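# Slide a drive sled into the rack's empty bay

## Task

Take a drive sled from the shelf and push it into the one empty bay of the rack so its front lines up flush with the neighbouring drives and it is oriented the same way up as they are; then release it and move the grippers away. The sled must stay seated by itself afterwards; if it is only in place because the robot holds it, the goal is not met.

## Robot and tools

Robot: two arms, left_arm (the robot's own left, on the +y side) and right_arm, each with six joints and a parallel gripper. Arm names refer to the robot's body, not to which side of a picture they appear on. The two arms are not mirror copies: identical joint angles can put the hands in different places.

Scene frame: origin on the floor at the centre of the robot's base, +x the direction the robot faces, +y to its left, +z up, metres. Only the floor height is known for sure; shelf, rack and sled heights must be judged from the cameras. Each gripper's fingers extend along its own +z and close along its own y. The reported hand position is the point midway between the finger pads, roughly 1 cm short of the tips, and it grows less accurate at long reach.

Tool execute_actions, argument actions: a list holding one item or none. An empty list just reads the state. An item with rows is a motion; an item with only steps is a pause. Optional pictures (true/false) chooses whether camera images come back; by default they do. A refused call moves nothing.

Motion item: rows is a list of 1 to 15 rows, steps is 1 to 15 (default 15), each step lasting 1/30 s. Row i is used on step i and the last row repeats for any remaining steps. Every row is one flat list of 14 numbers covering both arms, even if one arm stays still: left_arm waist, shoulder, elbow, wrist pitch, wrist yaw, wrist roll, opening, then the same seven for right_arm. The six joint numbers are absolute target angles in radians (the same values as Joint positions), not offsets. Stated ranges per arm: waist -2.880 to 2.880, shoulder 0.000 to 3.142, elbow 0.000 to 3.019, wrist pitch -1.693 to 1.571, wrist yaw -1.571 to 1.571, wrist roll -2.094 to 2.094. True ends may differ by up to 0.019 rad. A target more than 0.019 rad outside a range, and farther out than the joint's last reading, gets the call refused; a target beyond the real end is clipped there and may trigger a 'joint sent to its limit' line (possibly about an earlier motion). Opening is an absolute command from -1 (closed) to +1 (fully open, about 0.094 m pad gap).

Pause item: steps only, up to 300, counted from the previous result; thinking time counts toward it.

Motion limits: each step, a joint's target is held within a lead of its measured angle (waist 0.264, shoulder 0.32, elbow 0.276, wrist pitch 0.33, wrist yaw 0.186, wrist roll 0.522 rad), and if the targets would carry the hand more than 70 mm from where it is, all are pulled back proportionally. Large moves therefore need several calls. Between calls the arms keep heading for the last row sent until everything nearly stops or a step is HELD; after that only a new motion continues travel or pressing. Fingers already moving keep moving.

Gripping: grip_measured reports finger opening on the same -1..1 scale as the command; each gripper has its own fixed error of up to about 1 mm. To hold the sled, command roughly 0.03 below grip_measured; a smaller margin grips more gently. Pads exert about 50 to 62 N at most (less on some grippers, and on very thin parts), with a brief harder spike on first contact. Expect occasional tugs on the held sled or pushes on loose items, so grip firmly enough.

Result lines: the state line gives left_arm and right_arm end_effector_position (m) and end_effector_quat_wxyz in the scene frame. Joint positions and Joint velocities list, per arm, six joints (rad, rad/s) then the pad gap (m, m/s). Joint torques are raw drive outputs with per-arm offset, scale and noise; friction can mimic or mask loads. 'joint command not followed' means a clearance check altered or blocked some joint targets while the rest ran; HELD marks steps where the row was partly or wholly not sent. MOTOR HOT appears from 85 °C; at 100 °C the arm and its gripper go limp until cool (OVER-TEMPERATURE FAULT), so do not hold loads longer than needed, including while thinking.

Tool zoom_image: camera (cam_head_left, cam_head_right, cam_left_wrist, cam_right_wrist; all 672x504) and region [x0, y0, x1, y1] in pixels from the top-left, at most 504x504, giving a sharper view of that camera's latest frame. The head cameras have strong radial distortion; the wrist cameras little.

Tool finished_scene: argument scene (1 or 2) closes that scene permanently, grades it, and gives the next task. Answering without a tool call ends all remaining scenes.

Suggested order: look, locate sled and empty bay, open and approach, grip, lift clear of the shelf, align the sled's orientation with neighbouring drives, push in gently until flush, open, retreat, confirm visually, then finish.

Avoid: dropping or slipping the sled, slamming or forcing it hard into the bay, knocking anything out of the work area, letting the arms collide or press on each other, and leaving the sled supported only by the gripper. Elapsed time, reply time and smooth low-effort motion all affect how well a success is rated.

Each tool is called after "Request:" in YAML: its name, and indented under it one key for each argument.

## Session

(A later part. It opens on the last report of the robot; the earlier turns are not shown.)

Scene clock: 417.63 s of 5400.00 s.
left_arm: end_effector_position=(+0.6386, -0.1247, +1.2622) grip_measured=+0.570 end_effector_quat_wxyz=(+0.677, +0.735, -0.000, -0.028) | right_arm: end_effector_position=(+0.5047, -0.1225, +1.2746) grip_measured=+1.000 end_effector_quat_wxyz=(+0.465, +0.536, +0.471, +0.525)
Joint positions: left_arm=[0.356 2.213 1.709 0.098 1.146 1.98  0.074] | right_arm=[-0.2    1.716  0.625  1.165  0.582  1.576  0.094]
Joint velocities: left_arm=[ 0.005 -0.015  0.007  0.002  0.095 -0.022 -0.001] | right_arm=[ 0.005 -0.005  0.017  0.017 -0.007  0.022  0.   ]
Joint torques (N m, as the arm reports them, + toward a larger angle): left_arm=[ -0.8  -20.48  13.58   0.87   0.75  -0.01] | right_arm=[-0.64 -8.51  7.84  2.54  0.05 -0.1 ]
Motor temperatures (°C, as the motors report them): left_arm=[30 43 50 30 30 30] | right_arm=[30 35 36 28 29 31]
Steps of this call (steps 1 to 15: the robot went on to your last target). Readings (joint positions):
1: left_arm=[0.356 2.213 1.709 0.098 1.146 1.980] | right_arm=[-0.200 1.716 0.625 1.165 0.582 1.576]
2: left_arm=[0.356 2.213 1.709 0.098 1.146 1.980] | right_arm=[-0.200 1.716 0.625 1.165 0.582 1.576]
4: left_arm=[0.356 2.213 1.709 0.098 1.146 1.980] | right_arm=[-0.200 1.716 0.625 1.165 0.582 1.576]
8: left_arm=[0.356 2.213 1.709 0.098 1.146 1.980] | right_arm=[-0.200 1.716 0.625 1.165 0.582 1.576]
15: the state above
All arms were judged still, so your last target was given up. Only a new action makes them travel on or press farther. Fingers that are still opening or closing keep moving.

Request:
zoom_image:
  camera: "cam_head_left"
  region: [210, 170, 340, 230]

Request:
zoom_image:
  camera: "cam_right_wrist"
  region: [285, 105, 395, 165]

Region (210, 170, 340, 230) of cam_head_left's 672x504 image, scaled by 3.877, with more detail than that image has; it fills the top 233 rows of this view, and the rest is white.

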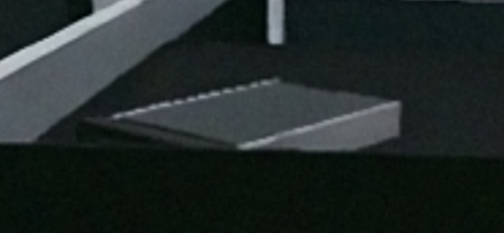

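Region (285, 105, 395, 165) of cam_right_wrist's 672x504 image, scaled by 4.582, with more detail than that image has; it fills the top 275 rows of this view, and the rest is white.

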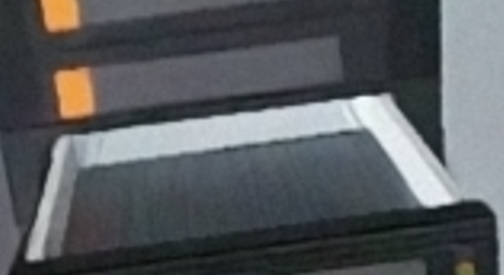

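Request:
execute_actions:
  actions:
    - {"rows": [[0.3685,2.222,1.789,0.077,1.1525,1.998,0.5,-0.215,1.72,0.66,1.19,0.585,1.585,1.0],[0.3685,2.222,1.789,0.077,1.1525,1.998,0.5,-0.215,1.72,0.66,1.19,0.585,1.585,1.0],[0.3685,2.222,1.789,0.077,1.1525,1.998,0.5,-0.215,1.72,0.66,1.19,0.585,1.585,1.0],[0.3693,2.222,1.789,0.077,1.1525,1.998,0.5,-0.215,1.72,0.66,1.19,0.585,1.585,1.0],[0.3693,2.222,1.789,0.077,1.1525,1.998,0.5,-0.215,1.72,0.66,1.19,0.585,1.585,1.0],[0.3693,2.222,1.789,0.077,1.1525,1.998,0.5,-0.215,1.72,0.66,1.19,0.585,1.585,1.0],[0.370,2.222,1.789,0.077,1.1525,1.998,0.5,-0.215,1.72,0.66,1.19,0.585,1.585,1.0]], "steps": 15}
  pictures: false

Request:
execute_actions:
  actions:
    - {"steps": 15}
  pictures: false

Scene clock: 424.63 s of 5400.00 s.
left_arm: end_effector_position=(+0.6386, -0.1247, +1.2622) grip_measured=+0.570 end_effector_quat_wxyz=(+0.677, +0.735, -0.000, -0.028) | right_arm: end_effector_position=(+0.5047, -0.1225, +1.2746) grip_measured=+1.000 end_effector_quat_wxyz=(+0.465, +0.536, +0.471, +0.525)
Joint positions: left_arm=[0.356 2.213 1.709 0.098 1.146 1.981 0.074] | right_arm=[-0.2    1.716  0.625  1.165  0.582  1.576  0.094]
Joint velocities: left_arm=[-0.005 -0.005 -0.012  0.007  0.022 -0.051 -0.   ] | right_arm=[-0.015 -0.015  0.007 -0.007  0.022  0.022  0.   ]
Joint torques (N m, as the arm reports them, + toward a larger angle): left_arm=[ -0.67 -20.61  13.86   0.86   0.69   0.02] | right_arm=[-0.57 -8.53  7.82  2.52  0.06 -0.1 ]
Motor temperatures (°C, as the motors report them): left_arm=[30 43 51 30 30 30] | right_arm=[30 35 36 28 29 31]
Steps of this call (steps 1 to 90: nothing new was sent; then 3.50 s passed at rest; steps 91 to 105: all 15 steps of this action). Readings (joint positions):
91: left_arm=[0.356 2.213 1.709 0.098 1.146 1.981] | right_arm=[-0.200 1.716 0.625 1.165 0.582 1.576]
92: left_arm=[0.356 2.213 1.709 0.098 1.146 1.981] | right_arm=[-0.200 1.716 0.625 1.165 0.582 1.576]
94: left_arm=[0.356 2.213 1.709 0.098 1.146 1.981] | right_arm=[-0.200 1.716 0.625 1.165 0.582 1.576]
98: left_arm=[0.356 2.213 1.709 0.098 1.146 1.981] | right_arm=[-0.200 1.716 0.625 1.165 0.582 1.576]
105: the state above

Scene clock: 425.13 s of 5400.00 s.
left_arm: end_effector_position=(+0.6386, -0.1247, +1.2622) grip_measured=+0.570 end_effector_quat_wxyz=(+0.677, +0.735, -0.000, -0.028) | right_arm: end_effector_position=(+0.5047, -0.1225, +1.2746) grip_measured=+1.000 end_effector_quat_wxyz=(+0.465, +0.536, +0.471, +0.525)
Joint positions: left_arm=[0.356 2.213 1.709 0.098 1.146 1.981 0.074] | right_arm=[-0.2    1.716  0.625  1.165  0.582  1.576  0.094]
Joint velocities: left_arm=[ 0.005  0.005  0.002  0.002  0.022 -0.022 -0.001] | right_arm=[ 0.005 -0.005  0.017 -0.012 -0.037 -0.037  0.   ]
Joint torques (N m, as the arm reports them, + toward a larger angle): left_arm=[ -0.11 -20.25  13.83   0.76   0.72   0.  ] | right_arm=[-0.65 -8.53  7.84  2.53  0.05 -0.09]
Motor temperatures (°C, as the motors report them): left_arm=[30 43 51 30 30 30] | right_arm=[30 35 36 28 29 31]
Steps of this call (steps 1 to 15: the robot went on to your last target). Readings (joint positions):
1: left_arm=[0.356 2.213 1.709 0.098 1.146 1.981] | right_arm=[-0.200 1.716 0.625 1.165 0.582 1.576]
2: left_arm=[0.356 2.213 1.709 0.098 1.146 1.981] | right_arm=[-0.200 1.716 0.625 1.165 0.582 1.576]
4: left_arm=[0.356 2.213 1.709 0.098 1.146 1.981] | right_arm=[-0.200 1.716 0.625 1.165 0.582 1.576]
8: left_arm=[0.356 2.213 1.709 0.098 1.146 1.981] | right_arm=[-0.200 1.716 0.625 1.165 0.582 1.576]
15: the state above
All arms were judged still, so your last target was given up. Only a new action makes them travel on or press farther. Fingers that are still opening or closing keep moving.

Request:
zoom_image:
  camera: "cam_right_wrist"
  region: [350, 120, 400, 170]

Request:
zoom_image:
  camera: "cam_right_wrist"
  region: [280, 125, 330, 175]

Region (350, 120, 400, 170) of cam_right_wrist's 672x504 image, scaled by 10.080, with more detail than that image has.

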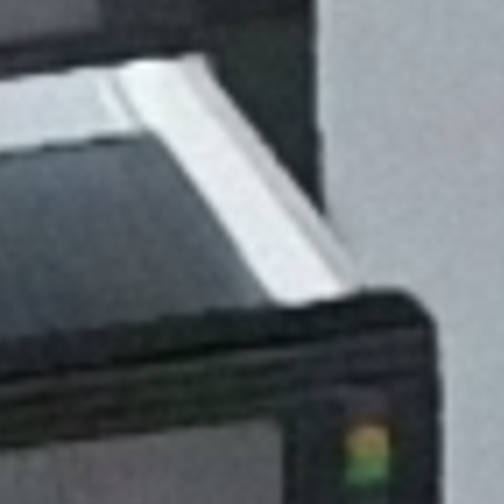

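Region (280, 125, 330, 175) of cam_right_wrist's 672x504 image, scaled by 10.080, with more detail than that image has.

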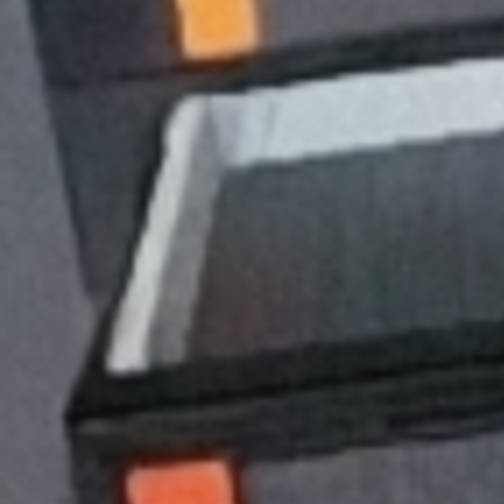

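Request:
zoom_image:
  camera: "cam_left_wrist"
  region: [230, 180, 450, 260]

Region (230, 180, 450, 260) of cam_left_wrist's 672x504 image, scaled by 2.291, with more detail than that image has; it fills the top 183 rows of this view, and the rest is white.

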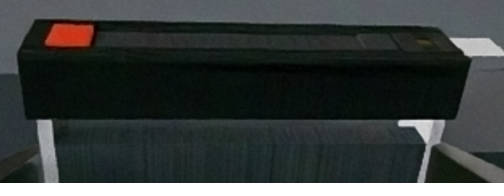

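Request:
execute_actions:
  actions:
    - {"rows": [[0.365,2.2135,1.768,0.084,1.150,1.998,0.5,-0.215,1.72,0.66,1.19,0.585,1.2,1.0],[0.365,2.2135,1.768,0.084,1.150,1.998,0.5,-0.215,1.72,0.66,1.19,0.585,1.0,1.0],[0.365,2.2135,1.768,0.084,1.150,1.998,0.5,-0.215,1.72,0.66,1.19,0.585,0.8,1.0],[0.365,2.2135,1.768,0.084,1.150,1.998,0.5,-0.215,1.72,0.66,1.19,0.585,0.6,1.0],[0.365,2.2135,1.768,0.084,1.150,1.998,0.5,-0.215,1.72,0.66,1.19,0.585,0.4,1.0],[0.365,2.2135,1.768,0.084,1.150,1.998,0.5,-0.215,1.72,0.66,1.19,0.585,0.2,1.0],[0.365,2.2135,1.768,0.084,1.150,1.998,0.5,-0.215,1.72,0.66,1.19,0.585,0.12,1.0]], "steps": 15}
  pictures: false

Request:
execute_actions:
  actions:
    - {"steps": 30}

Scene clock: 449.33 s of 5400.00 s.
left_arm: end_effector_position=(+0.6386, -0.1247, +1.2622) grip_measured=+0.570 end_effector_quat_wxyz=(+0.677, +0.735, -0.000, -0.028) | right_arm: end_effector_position=(+0.5047, -0.1225, +1.2747) grip_measured=+1.000 end_effector_quat_wxyz=(+0.686, +0.151, +0.697, +0.146)
Joint positions: left_arm=[0.356 2.213 1.709 0.098 1.146 1.981 0.074] | right_arm=[-0.2    1.716  0.625  1.166  0.582  0.302  0.094]
Joint velocities: left_arm=[-0.015 -0.015 -0.012 -0.007  0.066 -0.051  0.   ] | right_arm=[ 0.005 -0.005  0.022 -0.012 -0.051 -1.15   0.   ]
Joint torques (N m, as the arm reports them, + toward a larger angle): left_arm=[ -0.74 -21.39  12.29   1.15   0.6    0.02] | right_arm=[-0.62 -8.34  7.84  2.57  0.05 -0.18]
Motor temperatures (°C, as the motors report them): left_arm=[30 44 53 30 30 30] | right_arm=[30 35 36 29 28 31]
Steps of this call (steps 1 to 90: nothing new was sent; then 20.70 s passed at rest; steps 91 to 105: all 15 steps of this action). Readings (joint positions):
91: left_arm=[0.356 2.213 1.709 0.098 1.146 1.981] | right_arm=[-0.200 1.716 0.625 1.165 0.582 1.524]
92: left_arm=[0.356 2.213 1.709 0.098 1.146 1.981] | right_arm=[-0.200 1.716 0.625 1.165 0.582 1.432]
94: left_arm=[0.356 2.213 1.709 0.098 1.146 1.981] | right_arm=[-0.200 1.716 0.625 1.165 0.582 1.236]
98: left_arm=[0.356 2.213 1.709 0.098 1.146 1.981] | right_arm=[-0.200 1.716 0.625 1.166 0.582 0.846]
105: the state above

Scene clock: 450.33 s of 5400.00 s.
left_arm: end_effector_position=(+0.6386, -0.1247, +1.2622) grip_measured=+0.570 end_effector_quat_wxyz=(+0.677, +0.735, -0.000, -0.028) | right_arm: end_effector_position=(+0.5047, -0.1225, +1.2747) grip_measured=+1.000 end_effector_quat_wxyz=(+0.696, +0.090, +0.707, +0.086)
Joint positions: left_arm=[0.356 2.213 1.709 0.098 1.146 1.981 0.074] | right_arm=[-0.2    1.716  0.625  1.166  0.582  0.13   0.094]
Joint velocities: left_arm=[-0.005 -0.015 -0.007  0.007 -0.051  0.125  0.   ] | right_arm=[-0.015 -0.005  0.002 -0.007 -0.066 -0.081  0.   ]
Joint torques (N m, as the arm reports them, + toward a larger angle): left_arm=[ -0.31 -21.42  12.18   0.91   0.62   0.01] | right_arm=[-0.6  -8.52  7.87  2.58  0.05 -0.18]
Motor temperatures (°C, as the motors report them): left_arm=[30 44 53 30 30 30] | right_arm=[30 35 36 29 28 31]
Steps of this call (steps 1 to 30: the robot went on to your last target). Readings (joint positions):
1: left_arm=[0.356 2.213 1.709 0.098 1.146 1.981] | right_arm=[-0.200 1.716 0.625 1.166 0.582 0.267]
2: left_arm=[0.356 2.213 1.709 0.098 1.146 1.981] | right_arm=[-0.200 1.716 0.625 1.166 0.582 0.239]
4: left_arm=[0.356 2.213 1.709 0.098 1.146 1.981] | right_arm=[-0.200 1.716 0.625 1.166 0.582 0.199]
8: left_arm=[0.356 2.213 1.709 0.098 1.146 1.981] | right_arm=[-0.200 1.716 0.625 1.166 0.582 0.158]
30: the state above
All arms were judged still, so your last target was given up. Only a new action makes them travel on or press farther. Fingers that are still opening or closing keep moving.

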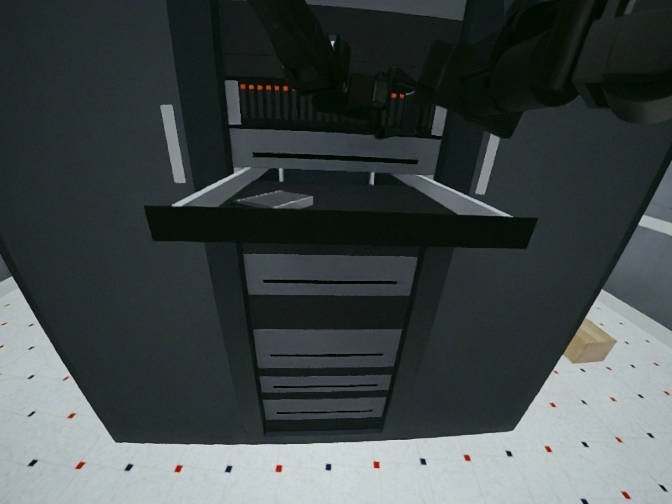

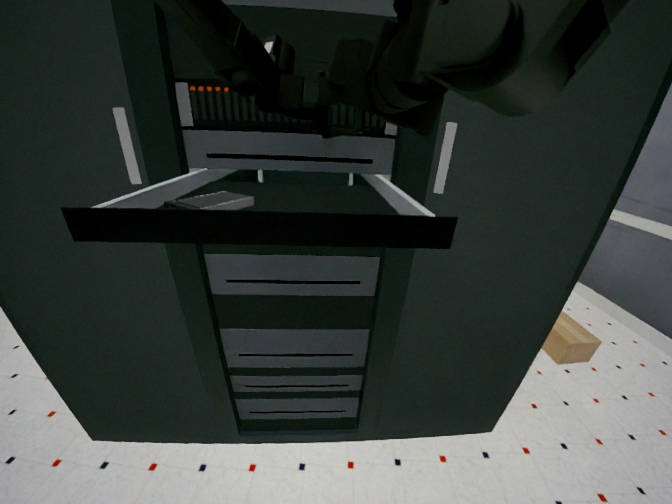

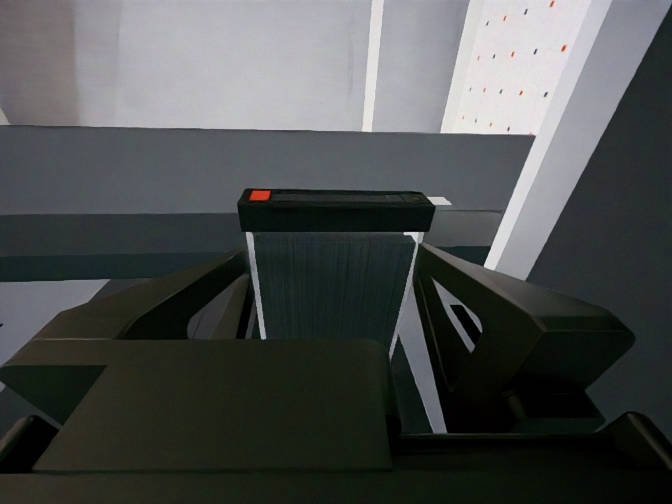

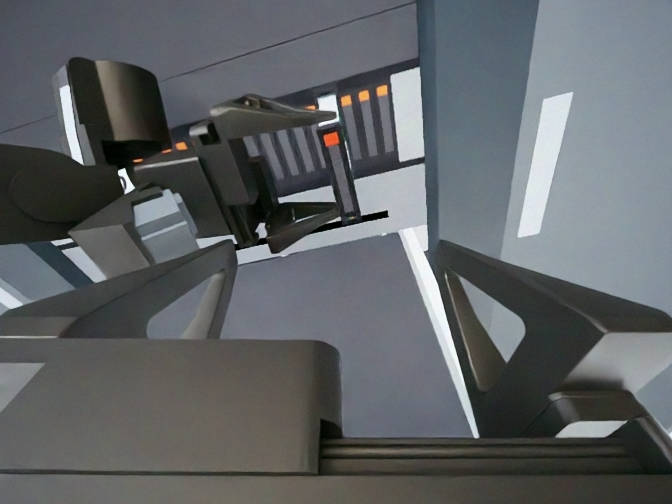

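Request:
zoom_image:
  camera: "cam_right_wrist"
  region: [290, 80, 370, 150]

Region (290, 80, 370, 150) of cam_right_wrist's 672x504 image, scaled by 6.300, with more detail than that image has; it fills the top 441 rows of this view, and the rest is white.

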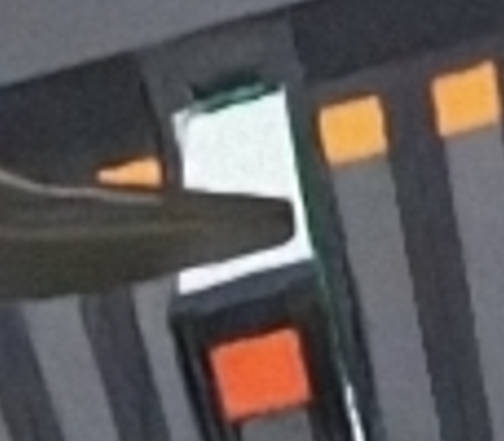

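Request:
execute_actions:
  actions:
    - {"rows": [[0.365,2.2135,1.768,0.084,1.150,1.998,0.5,-0.215,1.72,0.66,1.19,0.585,-0.08,1.0]], "steps": 15}
  pictures: false

Request:
execute_actions:
  actions:
    - {"steps": 15}

Scene clock: 452.30 s of 5400.00 s.
left_arm: end_effector_position=(+0.6386, -0.1247, +1.2622) grip_measured=+0.570 end_effector_quat_wxyz=(+0.677, +0.735, -0.000, -0.028) | right_arm: end_effector_position=(+0.5047, -0.1225, +1.2747) grip_measured=+1.000 end_effector_quat_wxyz=(+0.701, +0.022, +0.713, +0.019)
Joint positions: left_arm=[0.356 2.213 1.709 0.098 1.146 1.981 0.074] | right_arm=[-0.2    1.716  0.625  1.166  0.582 -0.063  0.094]
Joint velocities: left_arm=[-0.024  0.005  0.007 -0.007  0.007 -0.007  0.   ] | right_arm=[-0.005  0.005 -0.012 -0.002  0.022 -0.022  0.   ]
Joint torques (N m, as the arm reports them, + toward a larger angle): left_arm=[ -1.04 -21.3   12.07   1.15   0.58   0.04] | right_arm=[-0.6  -8.54  7.89  2.56  0.05 -0.17]
Motor temperatures (°C, as the motors report them): left_arm=[30 44 53 30 30 30] | right_arm=[30 35 36 29 28 31]
Steps of this call (steps 1 to 44: nothing new was sent; steps 45 to 59: all 15 steps of this action). Readings (joint positions):
45: left_arm=[0.356 2.213 1.709 0.098 1.146 1.981] | right_arm=[-0.200 1.716 0.625 1.166 0.582 0.101]
46: left_arm=[0.356 2.213 1.709 0.098 1.146 1.981] | right_arm=[-0.200 1.716 0.625 1.166 0.582 0.066]
48: left_arm=[0.356 2.213 1.709 0.098 1.146 1.981] | right_arm=[-0.200 1.716 0.625 1.166 0.582 0.016]
52: left_arm=[0.356 2.213 1.709 0.098 1.146 1.981] | right_arm=[-0.200 1.716 0.625 1.166 0.582 -0.035]
59: the state above

Scene clock: 452.80 s of 5400.00 s.
left_arm: end_effector_position=(+0.6386, -0.1247, +1.2622) grip_measured=+0.570 end_effector_quat_wxyz=(+0.677, +0.735, -0.000, -0.028) | right_arm: end_effector_position=(+0.5047, -0.1225, +1.2747) grip_measured=+1.000 end_effector_quat_wxyz=(+0.701, +0.019, +0.713, +0.016)
Joint positions: left_arm=[0.356 2.213 1.709 0.098 1.146 1.981 0.074] | right_arm=[-0.2    1.716  0.625  1.166  0.582 -0.071  0.094]
Joint velocities: left_arm=[-0.015 -0.005  0.012  0.002 -0.066 -0.037 -0.   ] | right_arm=[ 0.005 -0.005 -0.007  0.012 -0.051 -0.022  0.   ]
Joint torques (N m, as the arm reports them, + toward a larger angle): left_arm=[ -1.45 -21.52  12.31   1.11   0.62   0.01] | right_arm=[-0.61 -8.51  7.87  2.57  0.04 -0.17]
Motor temperatures (°C, as the motors report them): left_arm=[30 44 53 30 30 30] | right_arm=[30 35 36 29 28 31]
Steps of this call (steps 1 to 15: the robot went on to your last target). Readings (joint positions):
1: left_arm=[0.356 2.213 1.709 0.098 1.146 1.981] | right_arm=[-0.200 1.716 0.625 1.166 0.582 -0.065]
2: left_arm=[0.356 2.213 1.709 0.098 1.146 1.981] | right_arm=[-0.200 1.716 0.625 1.166 0.582 -0.066]
4: left_arm=[0.356 2.213 1.709 0.098 1.146 1.981] | right_arm=[-0.200 1.716 0.625 1.166 0.582 -0.068]
8: left_arm=[0.356 2.213 1.709 0.098 1.146 1.981] | right_arm=[-0.200 1.716 0.625 1.166 0.582 -0.069]
15: the state above
All arms were judged still, so your last target was given up. Only a new action makes them travel on or press farther. Fingers that are still opening or closing keep moving.

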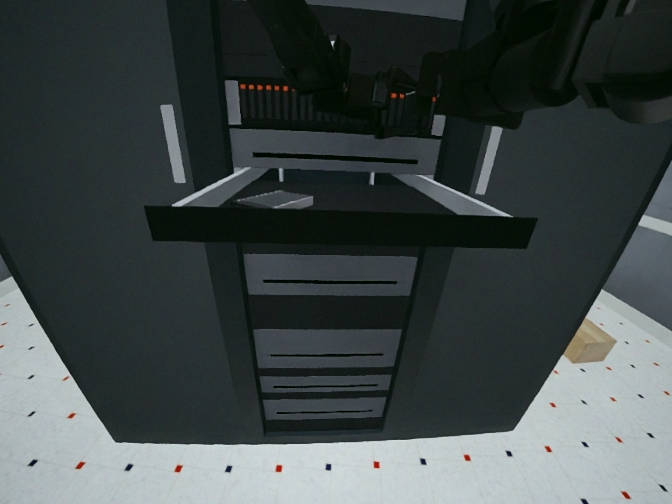

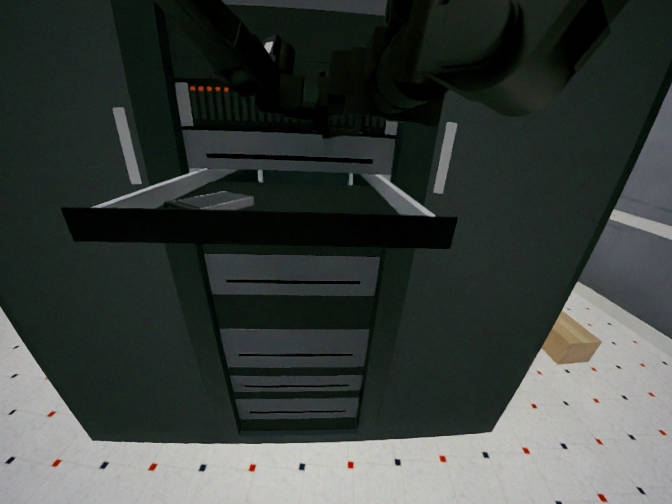

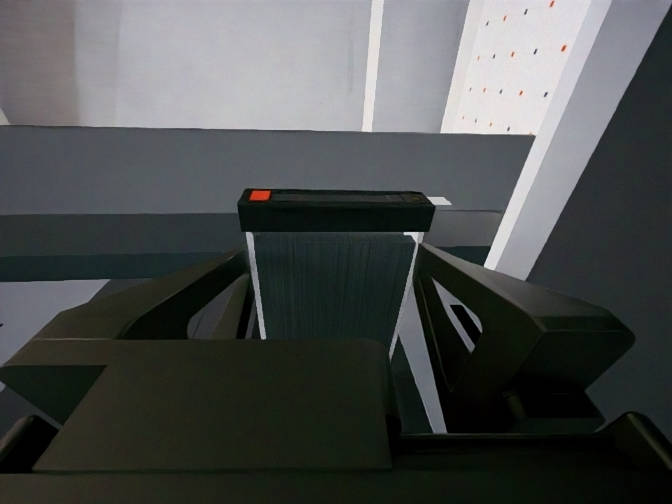

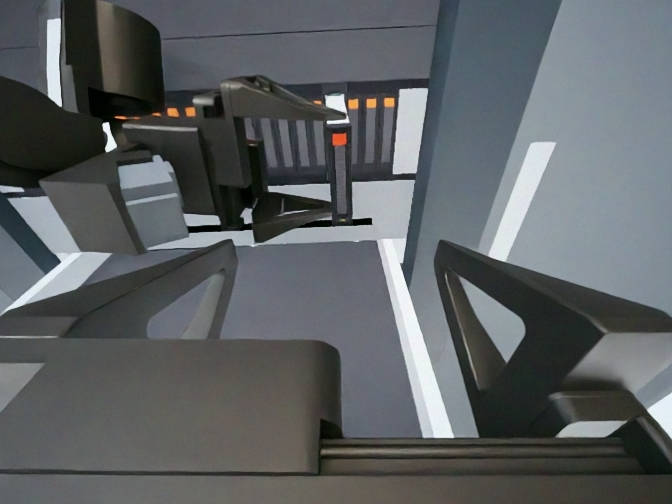

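Request:
zoom_image:
  camera: "cam_right_wrist"
  region: [305, 78, 365, 128]

Region (305, 78, 365, 128) of cam_right_wrist's 672x504 image, scaled by 8.400, with more detail than that image has.

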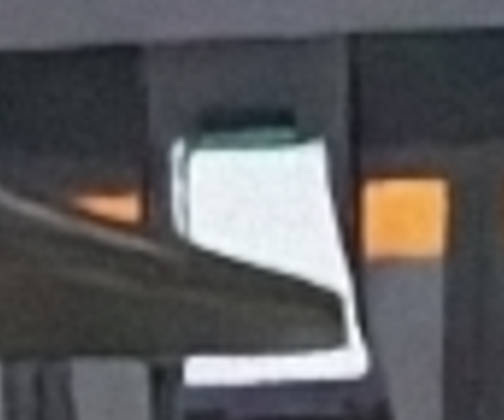

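Request:
execute_actions:
  actions:
    - {"rows": [[0.365,2.2135,1.768,0.084,1.154,1.998,0.5,-0.215,1.72,0.66,1.19,0.585,-0.08,1.0],[0.365,2.2135,1.768,0.084,1.155,1.998,0.5,-0.215,1.72,0.66,1.19,0.585,-0.08,1.0],[0.3655,2.2135,1.768,0.084,1.156,1.998,0.5,-0.215,1.72,0.66,1.19,0.585,-0.08,1.0],[0.366,2.2135,1.768,0.084,1.157,1.998,0.5,-0.215,1.72,0.66,1.19,0.585,-0.08,1.0],[0.3665,2.2135,1.768,0.084,1.158,1.998,0.5,-0.215,1.72,0.66,1.19,0.585,-0.08,1.0],[0.367,2.2135,1.768,0.084,1.159,1.998,0.5,-0.215,1.72,0.66,1.19,0.585,-0.08,1.0],[0.3675,2.2135,1.768,0.084,1.159,1.998,0.5,-0.215,1.72,0.66,1.19,0.585,-0.08,1.0]], "steps": 15}
  pictures: false

Request:
execute_actions:
  actions:
    - {"steps": 15}

Request:
zoom_image:
  camera: "cam_right_wrist"
  region: [305, 78, 365, 128]

Scene clock: 457.37 s of 5400.00 s.
left_arm: end_effector_position=(+0.6377, -0.1247, +1.2626) grip_measured=+0.570 end_effector_quat_wxyz=(+0.678, +0.734, -0.002, -0.030) | right_arm: end_effector_position=(+0.5047, -0.1225, +1.2747) grip_measured=+1.000 end_effector_quat_wxyz=(+0.701, +0.019, +0.713, +0.016)
Joint positions: left_arm=[0.356 2.213 1.709 0.098 1.152 1.981 0.074] | right_arm=[-0.2    1.716  0.625  1.166  0.582 -0.071  0.094]
Joint velocities: left_arm=[-0.015 -0.005  0.002  0.027  0.081  0.007 -0.001] | right_arm=[-0.015 -0.015 -0.012  0.007  0.022 -0.007  0.   ]
Joint torques (N m, as the arm reports them, + toward a larger angle): left_arm=[ -0.81 -21.3   12.24   1.09   0.74  -0.01] | right_arm=[-0.55 -8.5   7.87  2.55  0.05 -0.17]
Motor temperatures (°C, as the motors report them): left_arm=[30 44 52 30 30 30] | right_arm=[30 35 36 29 28 31]
Steps of this call (steps 1 to 90: nothing new was sent; then 1.07 s passed at rest; steps 91 to 105: all 15 steps of this action). Readings (joint positions):
91: left_arm=[0.356 2.213 1.709 0.098 1.147 1.981] | right_arm=[-0.200 1.716 0.625 1.166 0.582 -0.071]
92: left_arm=[0.356 2.213 1.709 0.098 1.148 1.981] | right_arm=[-0.200 1.716 0.625 1.166 0.582 -0.071]
94: left_arm=[0.356 2.213 1.709 0.098 1.150 1.981] | right_arm=[-0.200 1.716 0.625 1.166 0.582 -0.071]
98: left_arm=[0.356 2.213 1.709 0.098 1.152 1.981] | right_arm=[-0.200 1.716 0.625 1.166 0.582 -0.071]
105: the state above

Scene clock: 457.87 s of 5400.00 s.
left_arm: end_effector_position=(+0.6377, -0.1247, +1.2626) grip_measured=+0.570 end_effector_quat_wxyz=(+0.678, +0.734, -0.002, -0.030) | right_arm: end_effector_position=(+0.5047, -0.1225, +1.2747) grip_measured=+1.000 end_effector_quat_wxyz=(+0.701, +0.019, +0.713, +0.016)
Joint positions: left_arm=[0.356 2.213 1.709 0.098 1.152 1.981 0.074] | right_arm=[-0.2    1.716  0.625  1.166  0.582 -0.071  0.094]
Joint velocities: left_arm=[-0.005 -0.015  0.002 -0.017 -0.022 -0.051 -0.   ] | right_arm=[-0.015  0.005 -0.002 -0.007  0.051  0.007  0.   ]
Joint torques (N m, as the arm reports them, + toward a larger angle): left_arm=[ -0.26 -21.51  12.19   1.14   0.73   0.01] | right_arm=[-0.59 -8.54  7.85  2.56  0.05 -0.17]
Motor temperatures (°C, as the motors report them): left_arm=[30 44 52 30 30 30] | right_arm=[30 35 36 29 28 31]
Steps of this call (steps 1 to 15: the robot went on to your last target). Readings (joint positions):
1: left_arm=[0.356 2.213 1.709 0.098 1.152 1.981] | right_arm=[-0.200 1.716 0.625 1.166 0.582 -0.071]
2: left_arm=[0.356 2.213 1.709 0.098 1.152 1.981] | right_arm=[-0.200 1.716 0.625 1.166 0.582 -0.071]
4: left_arm=[0.356 2.213 1.709 0.098 1.152 1.981] | right_arm=[-0.200 1.716 0.625 1.166 0.582 -0.071]
8: left_arm=[0.356 2.213 1.709 0.098 1.152 1.981] | right_arm=[-0.200 1.716 0.625 1.166 0.582 -0.071]
15: the state above
All arms were judged still, so your last target was given up. Only a new action makes them travel on or press farther. Fingers that are still opening or closing keep moving.

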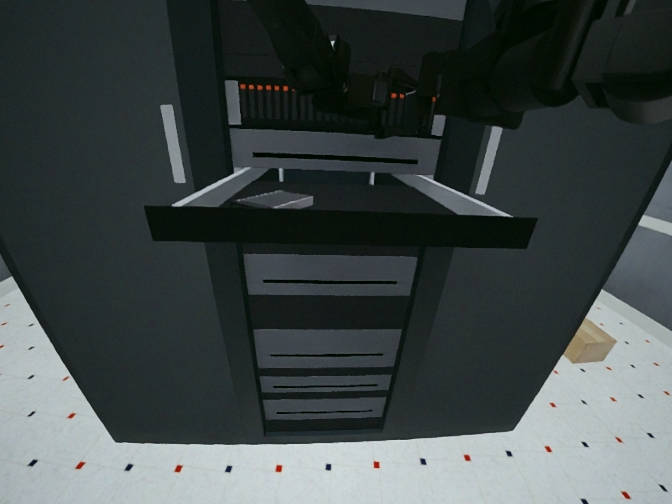

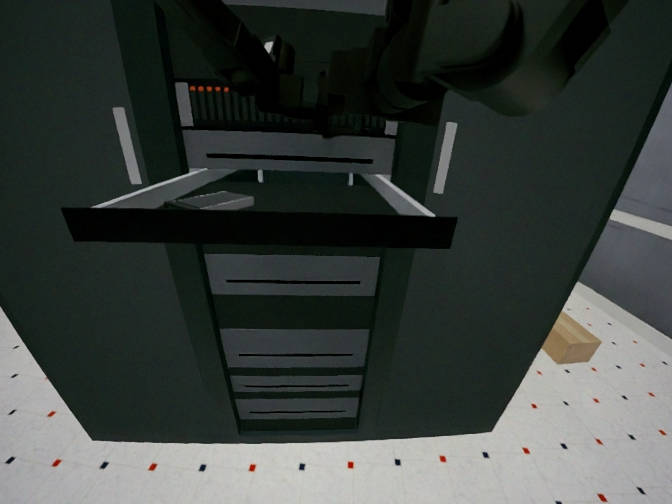

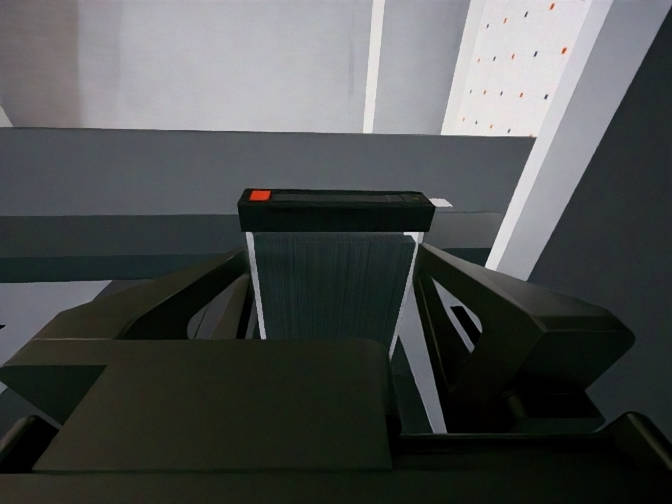

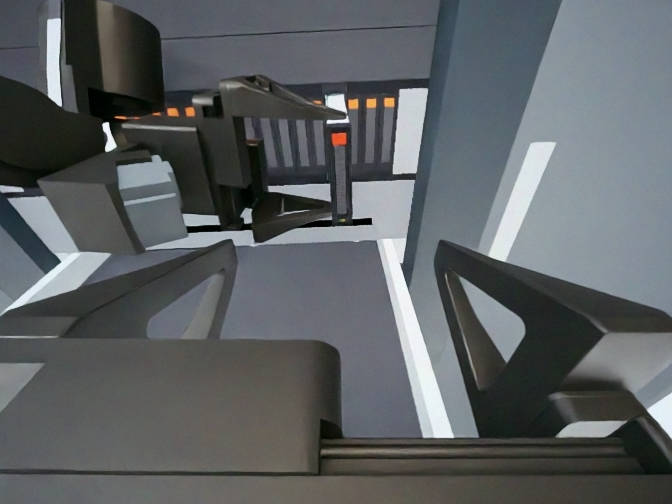

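Region (305, 78, 365, 128) of cam_right_wrist's 672x504 image, scaled by 8.400, with more detail than that image has.

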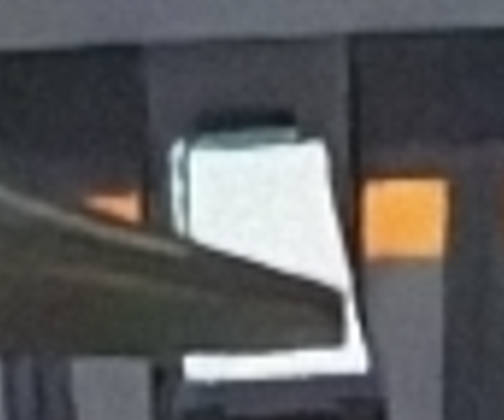

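Request:
execute_actions:
  actions:
    - {"rows": [[0.3685,2.2135,1.768,0.084,1.159,1.998,0.5,-0.215,1.72,0.66,1.19,0.585,-0.08,1.0],[0.3685,2.2135,1.768,0.084,1.159,1.998,0.5,-0.215,1.72,0.66,1.19,0.585,-0.08,1.0],[0.3685,2.2135,1.768,0.084,1.159,1.998,0.5,-0.215,1.72,0.66,1.19,0.585,-0.08,1.0],[0.3695,2.2135,1.768,0.084,1.159,1.998,0.5,-0.215,1.72,0.66,1.19,0.585,-0.08,1.0]], "steps": 15}
  pictures: false

Request:
execute_actions:
  actions:
    - {"steps": 15}
  pictures: false

Scene clock: 459.47 s of 5400.00 s.
left_arm: end_effector_position=(+0.6377, -0.1247, +1.2626) grip_measured=+0.570 end_effector_quat_wxyz=(+0.678, +0.734, -0.002, -0.030) | right_arm: end_effector_position=(+0.5047, -0.1225, +1.2747) grip_measured=+1.000 end_effector_quat_wxyz=(+0.701, +0.019, +0.713, +0.016)
Joint positions: left_arm=[0.356 2.213 1.709 0.098 1.152 1.981 0.074] | right_arm=[-0.2    1.716  0.625  1.166  0.582 -0.071  0.094]
Joint velocities: left_arm=[-0.015 -0.015 -0.002 -0.017  0.051 -0.051  0.001] | right_arm=[ 0.005 -0.005 -0.002  0.017 -0.022  0.022  0.   ]
Joint torques (N m, as the arm reports them, + toward a larger angle): left_arm=[ -0.09 -21.74  12.24   0.98   0.73   0.04] | right_arm=[-0.62 -8.52  7.87  2.59  0.05 -0.18]
Motor temperatures (°C, as the motors report them): left_arm=[30 44 52 30 30 30] | right_arm=[30 35 36 29 28 31]
Steps of this call (steps 1 to 33: nothing new was sent; steps 34 to 48: all 15 steps of this action). Readings (joint positions):
34: left_arm=[0.356 2.213 1.709 0.098 1.152 1.981] | right_arm=[-0.200 1.716 0.625 1.166 0.582 -0.071]
35: left_arm=[0.356 2.213 1.709 0.098 1.152 1.981] | right_arm=[-0.200 1.716 0.625 1.166 0.582 -0.071]
37: left_arm=[0.356 2.213 1.709 0.098 1.152 1.981] | right_arm=[-0.200 1.716 0.625 1.166 0.582 -0.071]
41: left_arm=[0.356 2.213 1.709 0.098 1.152 1.981] | right_arm=[-0.200 1.716 0.625 1.166 0.582 -0.071]
48: the state above

Scene clock: 459.97 s of 5400.00 s.
left_arm: end_effector_position=(+0.6377, -0.1247, +1.2626) grip_measured=+0.570 end_effector_quat_wxyz=(+0.678, +0.734, -0.002, -0.030) | right_arm: end_effector_position=(+0.5047, -0.1225, +1.2747) grip_measured=+1.000 end_effector_quat_wxyz=(+0.701, +0.019, +0.713, +0.016)
Joint positions: left_arm=[0.356 2.213 1.709 0.098 1.152 1.981 0.074] | right_arm=[-0.2    1.716  0.625  1.166  0.582 -0.071  0.094]
Joint velocities: left_arm=[-0.005 -0.024  0.007  0.002  0.037 -0.007  0.   ] | right_arm=[-0.015 -0.005 -0.007 -0.017 -0.022 -0.081  0.   ]
Joint torques (N m, as the arm reports them, + toward a larger angle): left_arm=[  0.03 -21.24  12.19   1.16   0.72   0.02] | right_arm=[-0.56 -8.57  7.87  2.55  0.05 -0.17]
Motor temperatures (°C, as the motors report them): left_arm=[30 44 52 30 30 30] | right_arm=[30 35 36 29 28 31]
Steps of this call (steps 1 to 15: the robot went on to your last target). Readings (joint positions):
1: left_arm=[0.356 2.213 1.709 0.098 1.152 1.981] | right_arm=[-0.200 1.716 0.625 1.166 0.582 -0.071]
2: left_arm=[0.356 2.213 1.709 0.098 1.152 1.981] | right_arm=[-0.200 1.716 0.625 1.166 0.582 -0.071]
4: left_arm=[0.356 2.213 1.709 0.098 1.152 1.981] | right_arm=[-0.200 1.716 0.625 1.166 0.582 -0.071]
8: left_arm=[0.356 2.213 1.709 0.098 1.152 1.981] | right_arm=[-0.200 1.716 0.625 1.166 0.582 -0.071]
15: the state above
All arms were judged still, so your last target was given up. Only a new action makes them travel on or press farther. Fingers that are still opening or closing keep moving.

Request:
execute_actions:
  actions:
    - {"rows": [[0.371,2.2135,1.768,0.084,1.159,1.998,0.5,-0.215,1.72,0.66,1.19,0.585,-0.08,1.0],[0.371,2.2135,1.768,0.084,1.159,1.998,0.5,-0.215,1.72,0.66,1.19,0.585,-0.08,1.0],[0.371,2.2135,1.768,0.084,1.159,1.998,0.5,-0.215,1.72,0.66,1.19,0.585,-0.08,1.0],[0.371,2.2135,1.768,0.084,1.159,1.998,0.5,-0.215,1.72,0.66,1.19,0.585,-0.08,1.0],[0.371,2.2135,1.768,0.084,1.159,1.998,0.5,-0.215,1.72,0.66,1.19,0.585,-0.08,1.0],[0.372,2.2135,1.768,0.084,1.159,1.998,0.5,-0.215,1.72,0.66,1.19,0.585,-0.08,1.0]], "steps": 15}
  pictures: false

Request:
execute_actions:
  actions:
    - {"steps": 15}
  pictures: false

Scene clock: 461.57 s of 5400.00 s.
left_arm: end_effector_position=(+0.6377, -0.1247, +1.2626) grip_measured=+0.570 end_effector_quat_wxyz=(+0.678, +0.734, -0.002, -0.030) | right_arm: end_effector_position=(+0.5047, -0.1225, +1.2747) grip_measured=+1.000 end_effector_quat_wxyz=(+0.701, +0.019, +0.713, +0.016)
Joint positions: left_arm=[0.356 2.213 1.709 0.098 1.152 1.981 0.074] | right_arm=[-0.2    1.716  0.625  1.166  0.582 -0.071  0.094]
Joint velocities: left_arm=[-0.005 -0.005  0.002 -0.002 -0.051 -0.022  0.001] | right_arm=[-0.005 -0.015  0.022  0.002  0.007 -0.022  0.   ]
Joint torques (N m, as the arm reports them, + toward a larger angle): left_arm=[  0.1  -21.2   12.17   1.13   0.74   0.  ] | right_arm=[-0.5  -8.49  7.84  2.56  0.04 -0.18]
Motor temperatures (°C, as the motors report them): left_arm=[30 44 52 30 30 30] | right_arm=[30 35 36 29 28 31]
Steps of this call (steps 1 to 33: nothing new was sent; steps 34 to 48: all 15 steps of this action). Readings (joint positions):
34: left_arm=[0.356 2.213 1.709 0.098 1.152 1.981] | right_arm=[-0.200 1.716 0.625 1.166 0.582 -0.071]
35: left_arm=[0.356 2.213 1.709 0.098 1.152 1.981] | right_arm=[-0.200 1.716 0.625 1.166 0.582 -0.071]
37: left_arm=[0.356 2.213 1.709 0.098 1.152 1.981] | right_arm=[-0.200 1.716 0.625 1.166 0.582 -0.071]
41: left_arm=[0.356 2.213 1.709 0.098 1.152 1.981] | right_arm=[-0.200 1.716 0.625 1.166 0.582 -0.071]
48: the state above

Scene clock: 462.07 s of 5400.00 s.
left_arm: end_effector_position=(+0.6377, -0.1247, +1.2626) grip_measured=+0.570 end_effector_quat_wxyz=(+0.678, +0.734, -0.002, -0.030) | right_arm: end_effector_position=(+0.5047, -0.1225, +1.2747) grip_measured=+1.000 end_effector_quat_wxyz=(+0.701, +0.019, +0.713, +0.016)
Joint positions: left_arm=[0.356 2.213 1.709 0.098 1.152 1.981 0.074] | right_arm=[-0.2    1.716  0.625  1.166  0.582 -0.071  0.094]
Joint velocities: left_arm=[-0.005  0.005  0.012 -0.007 -0.095  0.007  0.001] | right_arm=[ 0.005  0.005  0.007 -0.022 -0.095 -0.037  0.   ]
Joint torques (N m, as the arm reports them, + toward a larger angle): left_arm=[  0.17 -21.3   12.18   1.01   0.76   0.  ] | right_arm=[-0.56 -8.52  7.89  2.56  0.05 -0.18]
Motor temperatures (°C, as the motors report them): left_arm=[30 44 52 30 30 30] | right_arm=[30 35 36 29 28 31]
Steps of this call (steps 1 to 15: the robot went on to your last target). Readings (joint positions):
1: left_arm=[0.356 2.213 1.709 0.098 1.152 1.981] | right_arm=[-0.200 1.716 0.625 1.166 0.582 -0.071]
2: left_arm=[0.356 2.213 1.709 0.098 1.152 1.981] | right_arm=[-0.200 1.716 0.625 1.166 0.582 -0.071]
4: left_arm=[0.356 2.213 1.709 0.098 1.152 1.981] | right_arm=[-0.200 1.716 0.625 1.166 0.582 -0.071]
8: left_arm=[0.356 2.213 1.709 0.098 1.152 1.981] | right_arm=[-0.200 1.716 0.625 1.166 0.582 -0.071]
15: the state above
All arms were judged still, so your last target was given up. Only a new action makes them travel on or press farther. Fingers that are still opening or closing keep moving.

Request:
execute_actions:
  actions:
    - {"rows": [[0.366,2.2135,1.750,0.084,1.159,1.998,0.5,-0.215,1.72,0.66,1.19,0.585,-0.08,1.0],[0.366,2.2135,1.740,0.084,1.159,1.998,0.5,-0.215,1.72,0.66,1.19,0.585,-0.08,1.0],[0.366,2.2135,1.730,0.084,1.159,1.998,0.5,-0.215,1.72,0.66,1.19,0.585,-0.08,1.0],[0.366,2.2135,1.725,0.084,1.159,1.998,0.5,-0.215,1.72,0.66,1.19,0.585,-0.08,1.0],[0.366,2.2135,1.722,0.084,1.159,1.998,0.5,-0.215,1.72,0.66,1.19,0.585,-0.08,1.0]], "steps": 15}
  pictures: false

Request:
execute_actions:
  actions:
    - {"steps": 15}
  pictures: false

Scene clock: 466.67 s of 5400.00 s.
left_arm: end_effector_position=(+0.6376, -0.1247, +1.2624) grip_measured=+0.570 end_effector_quat_wxyz=(+0.678, +0.734, -0.002, -0.030) | right_arm: end_effector_position=(+0.5047, -0.1225, +1.2747) grip_measured=+1.000 end_effector_quat_wxyz=(+0.701, +0.019, +0.713, +0.016)
Joint positions: left_arm=[0.356 2.213 1.708 0.098 1.152 1.981 0.074] | right_arm=[-0.2    1.716  0.625  1.166  0.582 -0.071  0.094]
Joint velocities: left_arm=[-0.024  0.005 -0.002  0.017 -0.007 -0.007 -0.001] | right_arm=[ 0.005  0.005  0.002  0.017 -0.007 -0.022  0.   ]
Joint torques (N m, as the arm reports them, + toward a larger angle): left_arm=[ -0.71 -21.46   8.93   1.05   0.76   0.02] | right_arm=[-0.66 -8.55  7.86  2.58  0.05 -0.18]
Motor temperatures (°C, as the motors report them): left_arm=[30 44 52 30 30 30] | right_arm=[30 35 36 29 28 31]
Steps of this call (steps 1 to 90: nothing new was sent; then 1.10 s passed at rest; steps 91 to 105: all 15 steps of this action). Readings (joint positions):
91: left_arm=[0.356 2.213 1.709 0.098 1.152 1.981] | right_arm=[-0.200 1.716 0.625 1.166 0.582 -0.071]
92: left_arm=[0.356 2.213 1.709 0.098 1.152 1.981] | right_arm=[-0.200 1.716 0.625 1.166 0.582 -0.071]
94: left_arm=[0.356 2.213 1.708 0.098 1.152 1.981] | right_arm=[-0.200 1.716 0.625 1.166 0.582 -0.071]
98: left_arm=[0.356 2.213 1.708 0.098 1.152 1.981] | right_arm=[-0.200 1.716 0.625 1.166 0.582 -0.071]
105: the state above

Scene clock: 467.17 s of 5400.00 s.
left_arm: end_effector_position=(+0.6376, -0.1247, +1.2624) grip_measured=+0.570 end_effector_quat_wxyz=(+0.678, +0.734, -0.002, -0.030) | right_arm: end_effector_position=(+0.5047, -0.1225, +1.2747) grip_measured=+1.000 end_effector_quat_wxyz=(+0.701, +0.019, +0.713, +0.016)
Joint positions: left_arm=[0.356 2.213 1.708 0.098 1.152 1.981 0.074] | right_arm=[-0.2    1.716  0.625  1.166  0.582 -0.071  0.094]
Joint velocities: left_arm=[-0.005 -0.005  0.002 -0.002  0.007  0.007 -0.001] | right_arm=[-0.005 -0.015 -0.002 -0.017  0.037 -0.037  0.   ]
Joint torques (N m, as the arm reports them, + toward a larger angle): left_arm=[ -0.65 -20.72   8.85   1.17   0.76   0.03] | right_arm=[-0.67 -8.6   7.88  2.57  0.05 -0.18]
Motor temperatures (°C, as the motors report them): left_arm=[30 44 52 30 30 30] | right_arm=[30 35 36 29 28 31]
Steps of this call (steps 1 to 15: the robot went on to your last target). Readings (joint positions):
1: left_arm=[0.356 2.213 1.708 0.098 1.152 1.981] | right_arm=[-0.200 1.716 0.625 1.166 0.582 -0.071]
2: left_arm=[0.356 2.213 1.708 0.098 1.152 1.981] | right_arm=[-0.200 1.716 0.625 1.166 0.582 -0.071]
4: left_arm=[0.356 2.213 1.708 0.098 1.152 1.981] | right_arm=[-0.200 1.716 0.625 1.166 0.582 -0.071]
8: left_arm=[0.356 2.213 1.708 0.098 1.152 1.981] | right_arm=[-0.200 1.716 0.625 1.166 0.582 -0.071]
15: the state above
All arms were judged still, so your last target was given up. Only a new action makes them travel on or press farther. Fingers that are still opening or closing keep moving.

Request:
execute_actions:
  actions:
    - {"rows": [[0.367,2.2135,1.722,0.084,1.159,1.998,0.5,-0.215,1.72,0.66,1.19,0.585,-0.08,1.0],[0.367,2.2135,1.722,0.084,1.159,1.998,0.5,-0.215,1.72,0.66,1.19,0.585,-0.08,1.0],[0.367,2.2135,1.722,0.084,1.159,1.998,0.5,-0.215,1.72,0.66,1.19,0.585,-0.08,1.0],[0.368,2.2135,1.722,0.084,1.159,1.998,0.5,-0.215,1.72,0.66,1.19,0.585,-0.08,1.0],[0.368,2.2135,1.722,0.084,1.159,1.998,0.5,-0.215,1.72,0.66,1.19,0.585,-0.08,1.0],[0.368,2.2135,1.722,0.084,1.159,1.998,0.5,-0.215,1.72,0.66,1.19,0.585,-0.08,1.0],[0.369,2.2135,1.722,0.084,1.159,1.998,0.5,-0.215,1.72,0.66,1.19,0.585,-0.08,1.0]], "steps": 15}
  pictures: false

Request:
execute_actions:
  actions:
    - {"steps": 15}
  pictures: false

Scene clock: 468.80 s of 5400.00 s.
left_arm: end_effector_position=(+0.6376, -0.1247, +1.2624) grip_measured=+0.570 end_effector_quat_wxyz=(+0.678, +0.734, -0.002, -0.030) | right_arm: end_effector_position=(+0.5047, -0.1225, +1.2747) grip_measured=+1.000 end_effector_quat_wxyz=(+0.701, +0.019, +0.713, +0.016)
Joint positions: left_arm=[0.356 2.213 1.708 0.098 1.152 1.981 0.074] | right_arm=[-0.2    1.716  0.625  1.166  0.582 -0.071  0.094]
Joint velocities: left_arm=[ 0.005  0.005 -0.002 -0.002 -0.051  0.007 -0.   ] | right_arm=[-0.015  0.015 -0.002 -0.007  0.022 -0.037  0.   ]
Joint torques (N m, as the arm reports them, + toward a larger angle): left_arm=[ -0.52 -21.55   8.85   1.06   0.77  -0.01] | right_arm=[-0.6  -8.59  7.85  2.57  0.05 -0.18]
Motor temperatures (°C, as the motors report them): left_arm=[30 44 51 30 30 30] | right_arm=[30 35 36 29 28 31]
Steps of this call (steps 1 to 34: nothing new was sent; steps 35 to 49: all 15 steps of this action). Readings (joint positions):
35: left_arm=[0.356 2.213 1.708 0.098 1.152 1.981] | right_arm=[-0.200 1.716 0.625 1.166 0.582 -0.071]
36: left_arm=[0.356 2.213 1.708 0.098 1.152 1.981] | right_arm=[-0.200 1.716 0.625 1.166 0.582 -0.071]
38: left_arm=[0.356 2.213 1.708 0.098 1.152 1.981] | right_arm=[-0.200 1.716 0.625 1.166 0.582 -0.071]
42: left_arm=[0.356 2.213 1.708 0.098 1.152 1.981] | right_arm=[-0.200 1.716 0.625 1.166 0.582 -0.071]
49: the state above

Scene clock: 469.30 s of 5400.00 s.
left_arm: end_effector_position=(+0.6376, -0.1247, +1.2624) grip_measured=+0.570 end_effector_quat_wxyz=(+0.678, +0.734, -0.002, -0.030) | right_arm: end_effector_position=(+0.5047, -0.1225, +1.2747) grip_measured=+1.000 end_effector_quat_wxyz=(+0.701, +0.019, +0.713, +0.016)
Joint positions: left_arm=[0.356 2.213 1.708 0.098 1.152 1.981 0.074] | right_arm=[-0.2    1.716  0.625  1.166  0.582 -0.071  0.094]
Joint velocities: left_arm=[-0.005  0.005 -0.007  0.012 -0.007 -0.007 -0.   ] | right_arm=[-0.005 -0.005 -0.012 -0.012 -0.022  0.007  0.   ]
Joint torques (N m, as the arm reports them, + toward a larger angle): left_arm=[ -1.03 -20.92   9.06   1.23   0.73   0.02] | right_arm=[-0.55 -8.53  7.86  2.58  0.05 -0.18]
Motor temperatures (°C, as the motors report them): left_arm=[30 44 51 30 30 30] | right_arm=[30 35 36 29 28 31]
Steps of this call (steps 1 to 15: the robot went on to your last target). Readings (joint positions):
1: left_arm=[0.356 2.213 1.708 0.098 1.152 1.981] | right_arm=[-0.200 1.716 0.625 1.166 0.582 -0.071]
2: left_arm=[0.356 2.213 1.708 0.098 1.152 1.981] | right_arm=[-0.200 1.716 0.625 1.166 0.582 -0.071]
4: left_arm=[0.356 2.213 1.708 0.098 1.152 1.981] | right_arm=[-0.200 1.716 0.625 1.166 0.582 -0.071]
8: left_arm=[0.356 2.213 1.708 0.098 1.152 1.981] | right_arm=[-0.200 1.716 0.625 1.166 0.582 -0.071]
15: the state above
All arms were judged still, so your last target was given up. Only a new action makes them travel on or press farther. Fingers that are still opening or closing keep moving.


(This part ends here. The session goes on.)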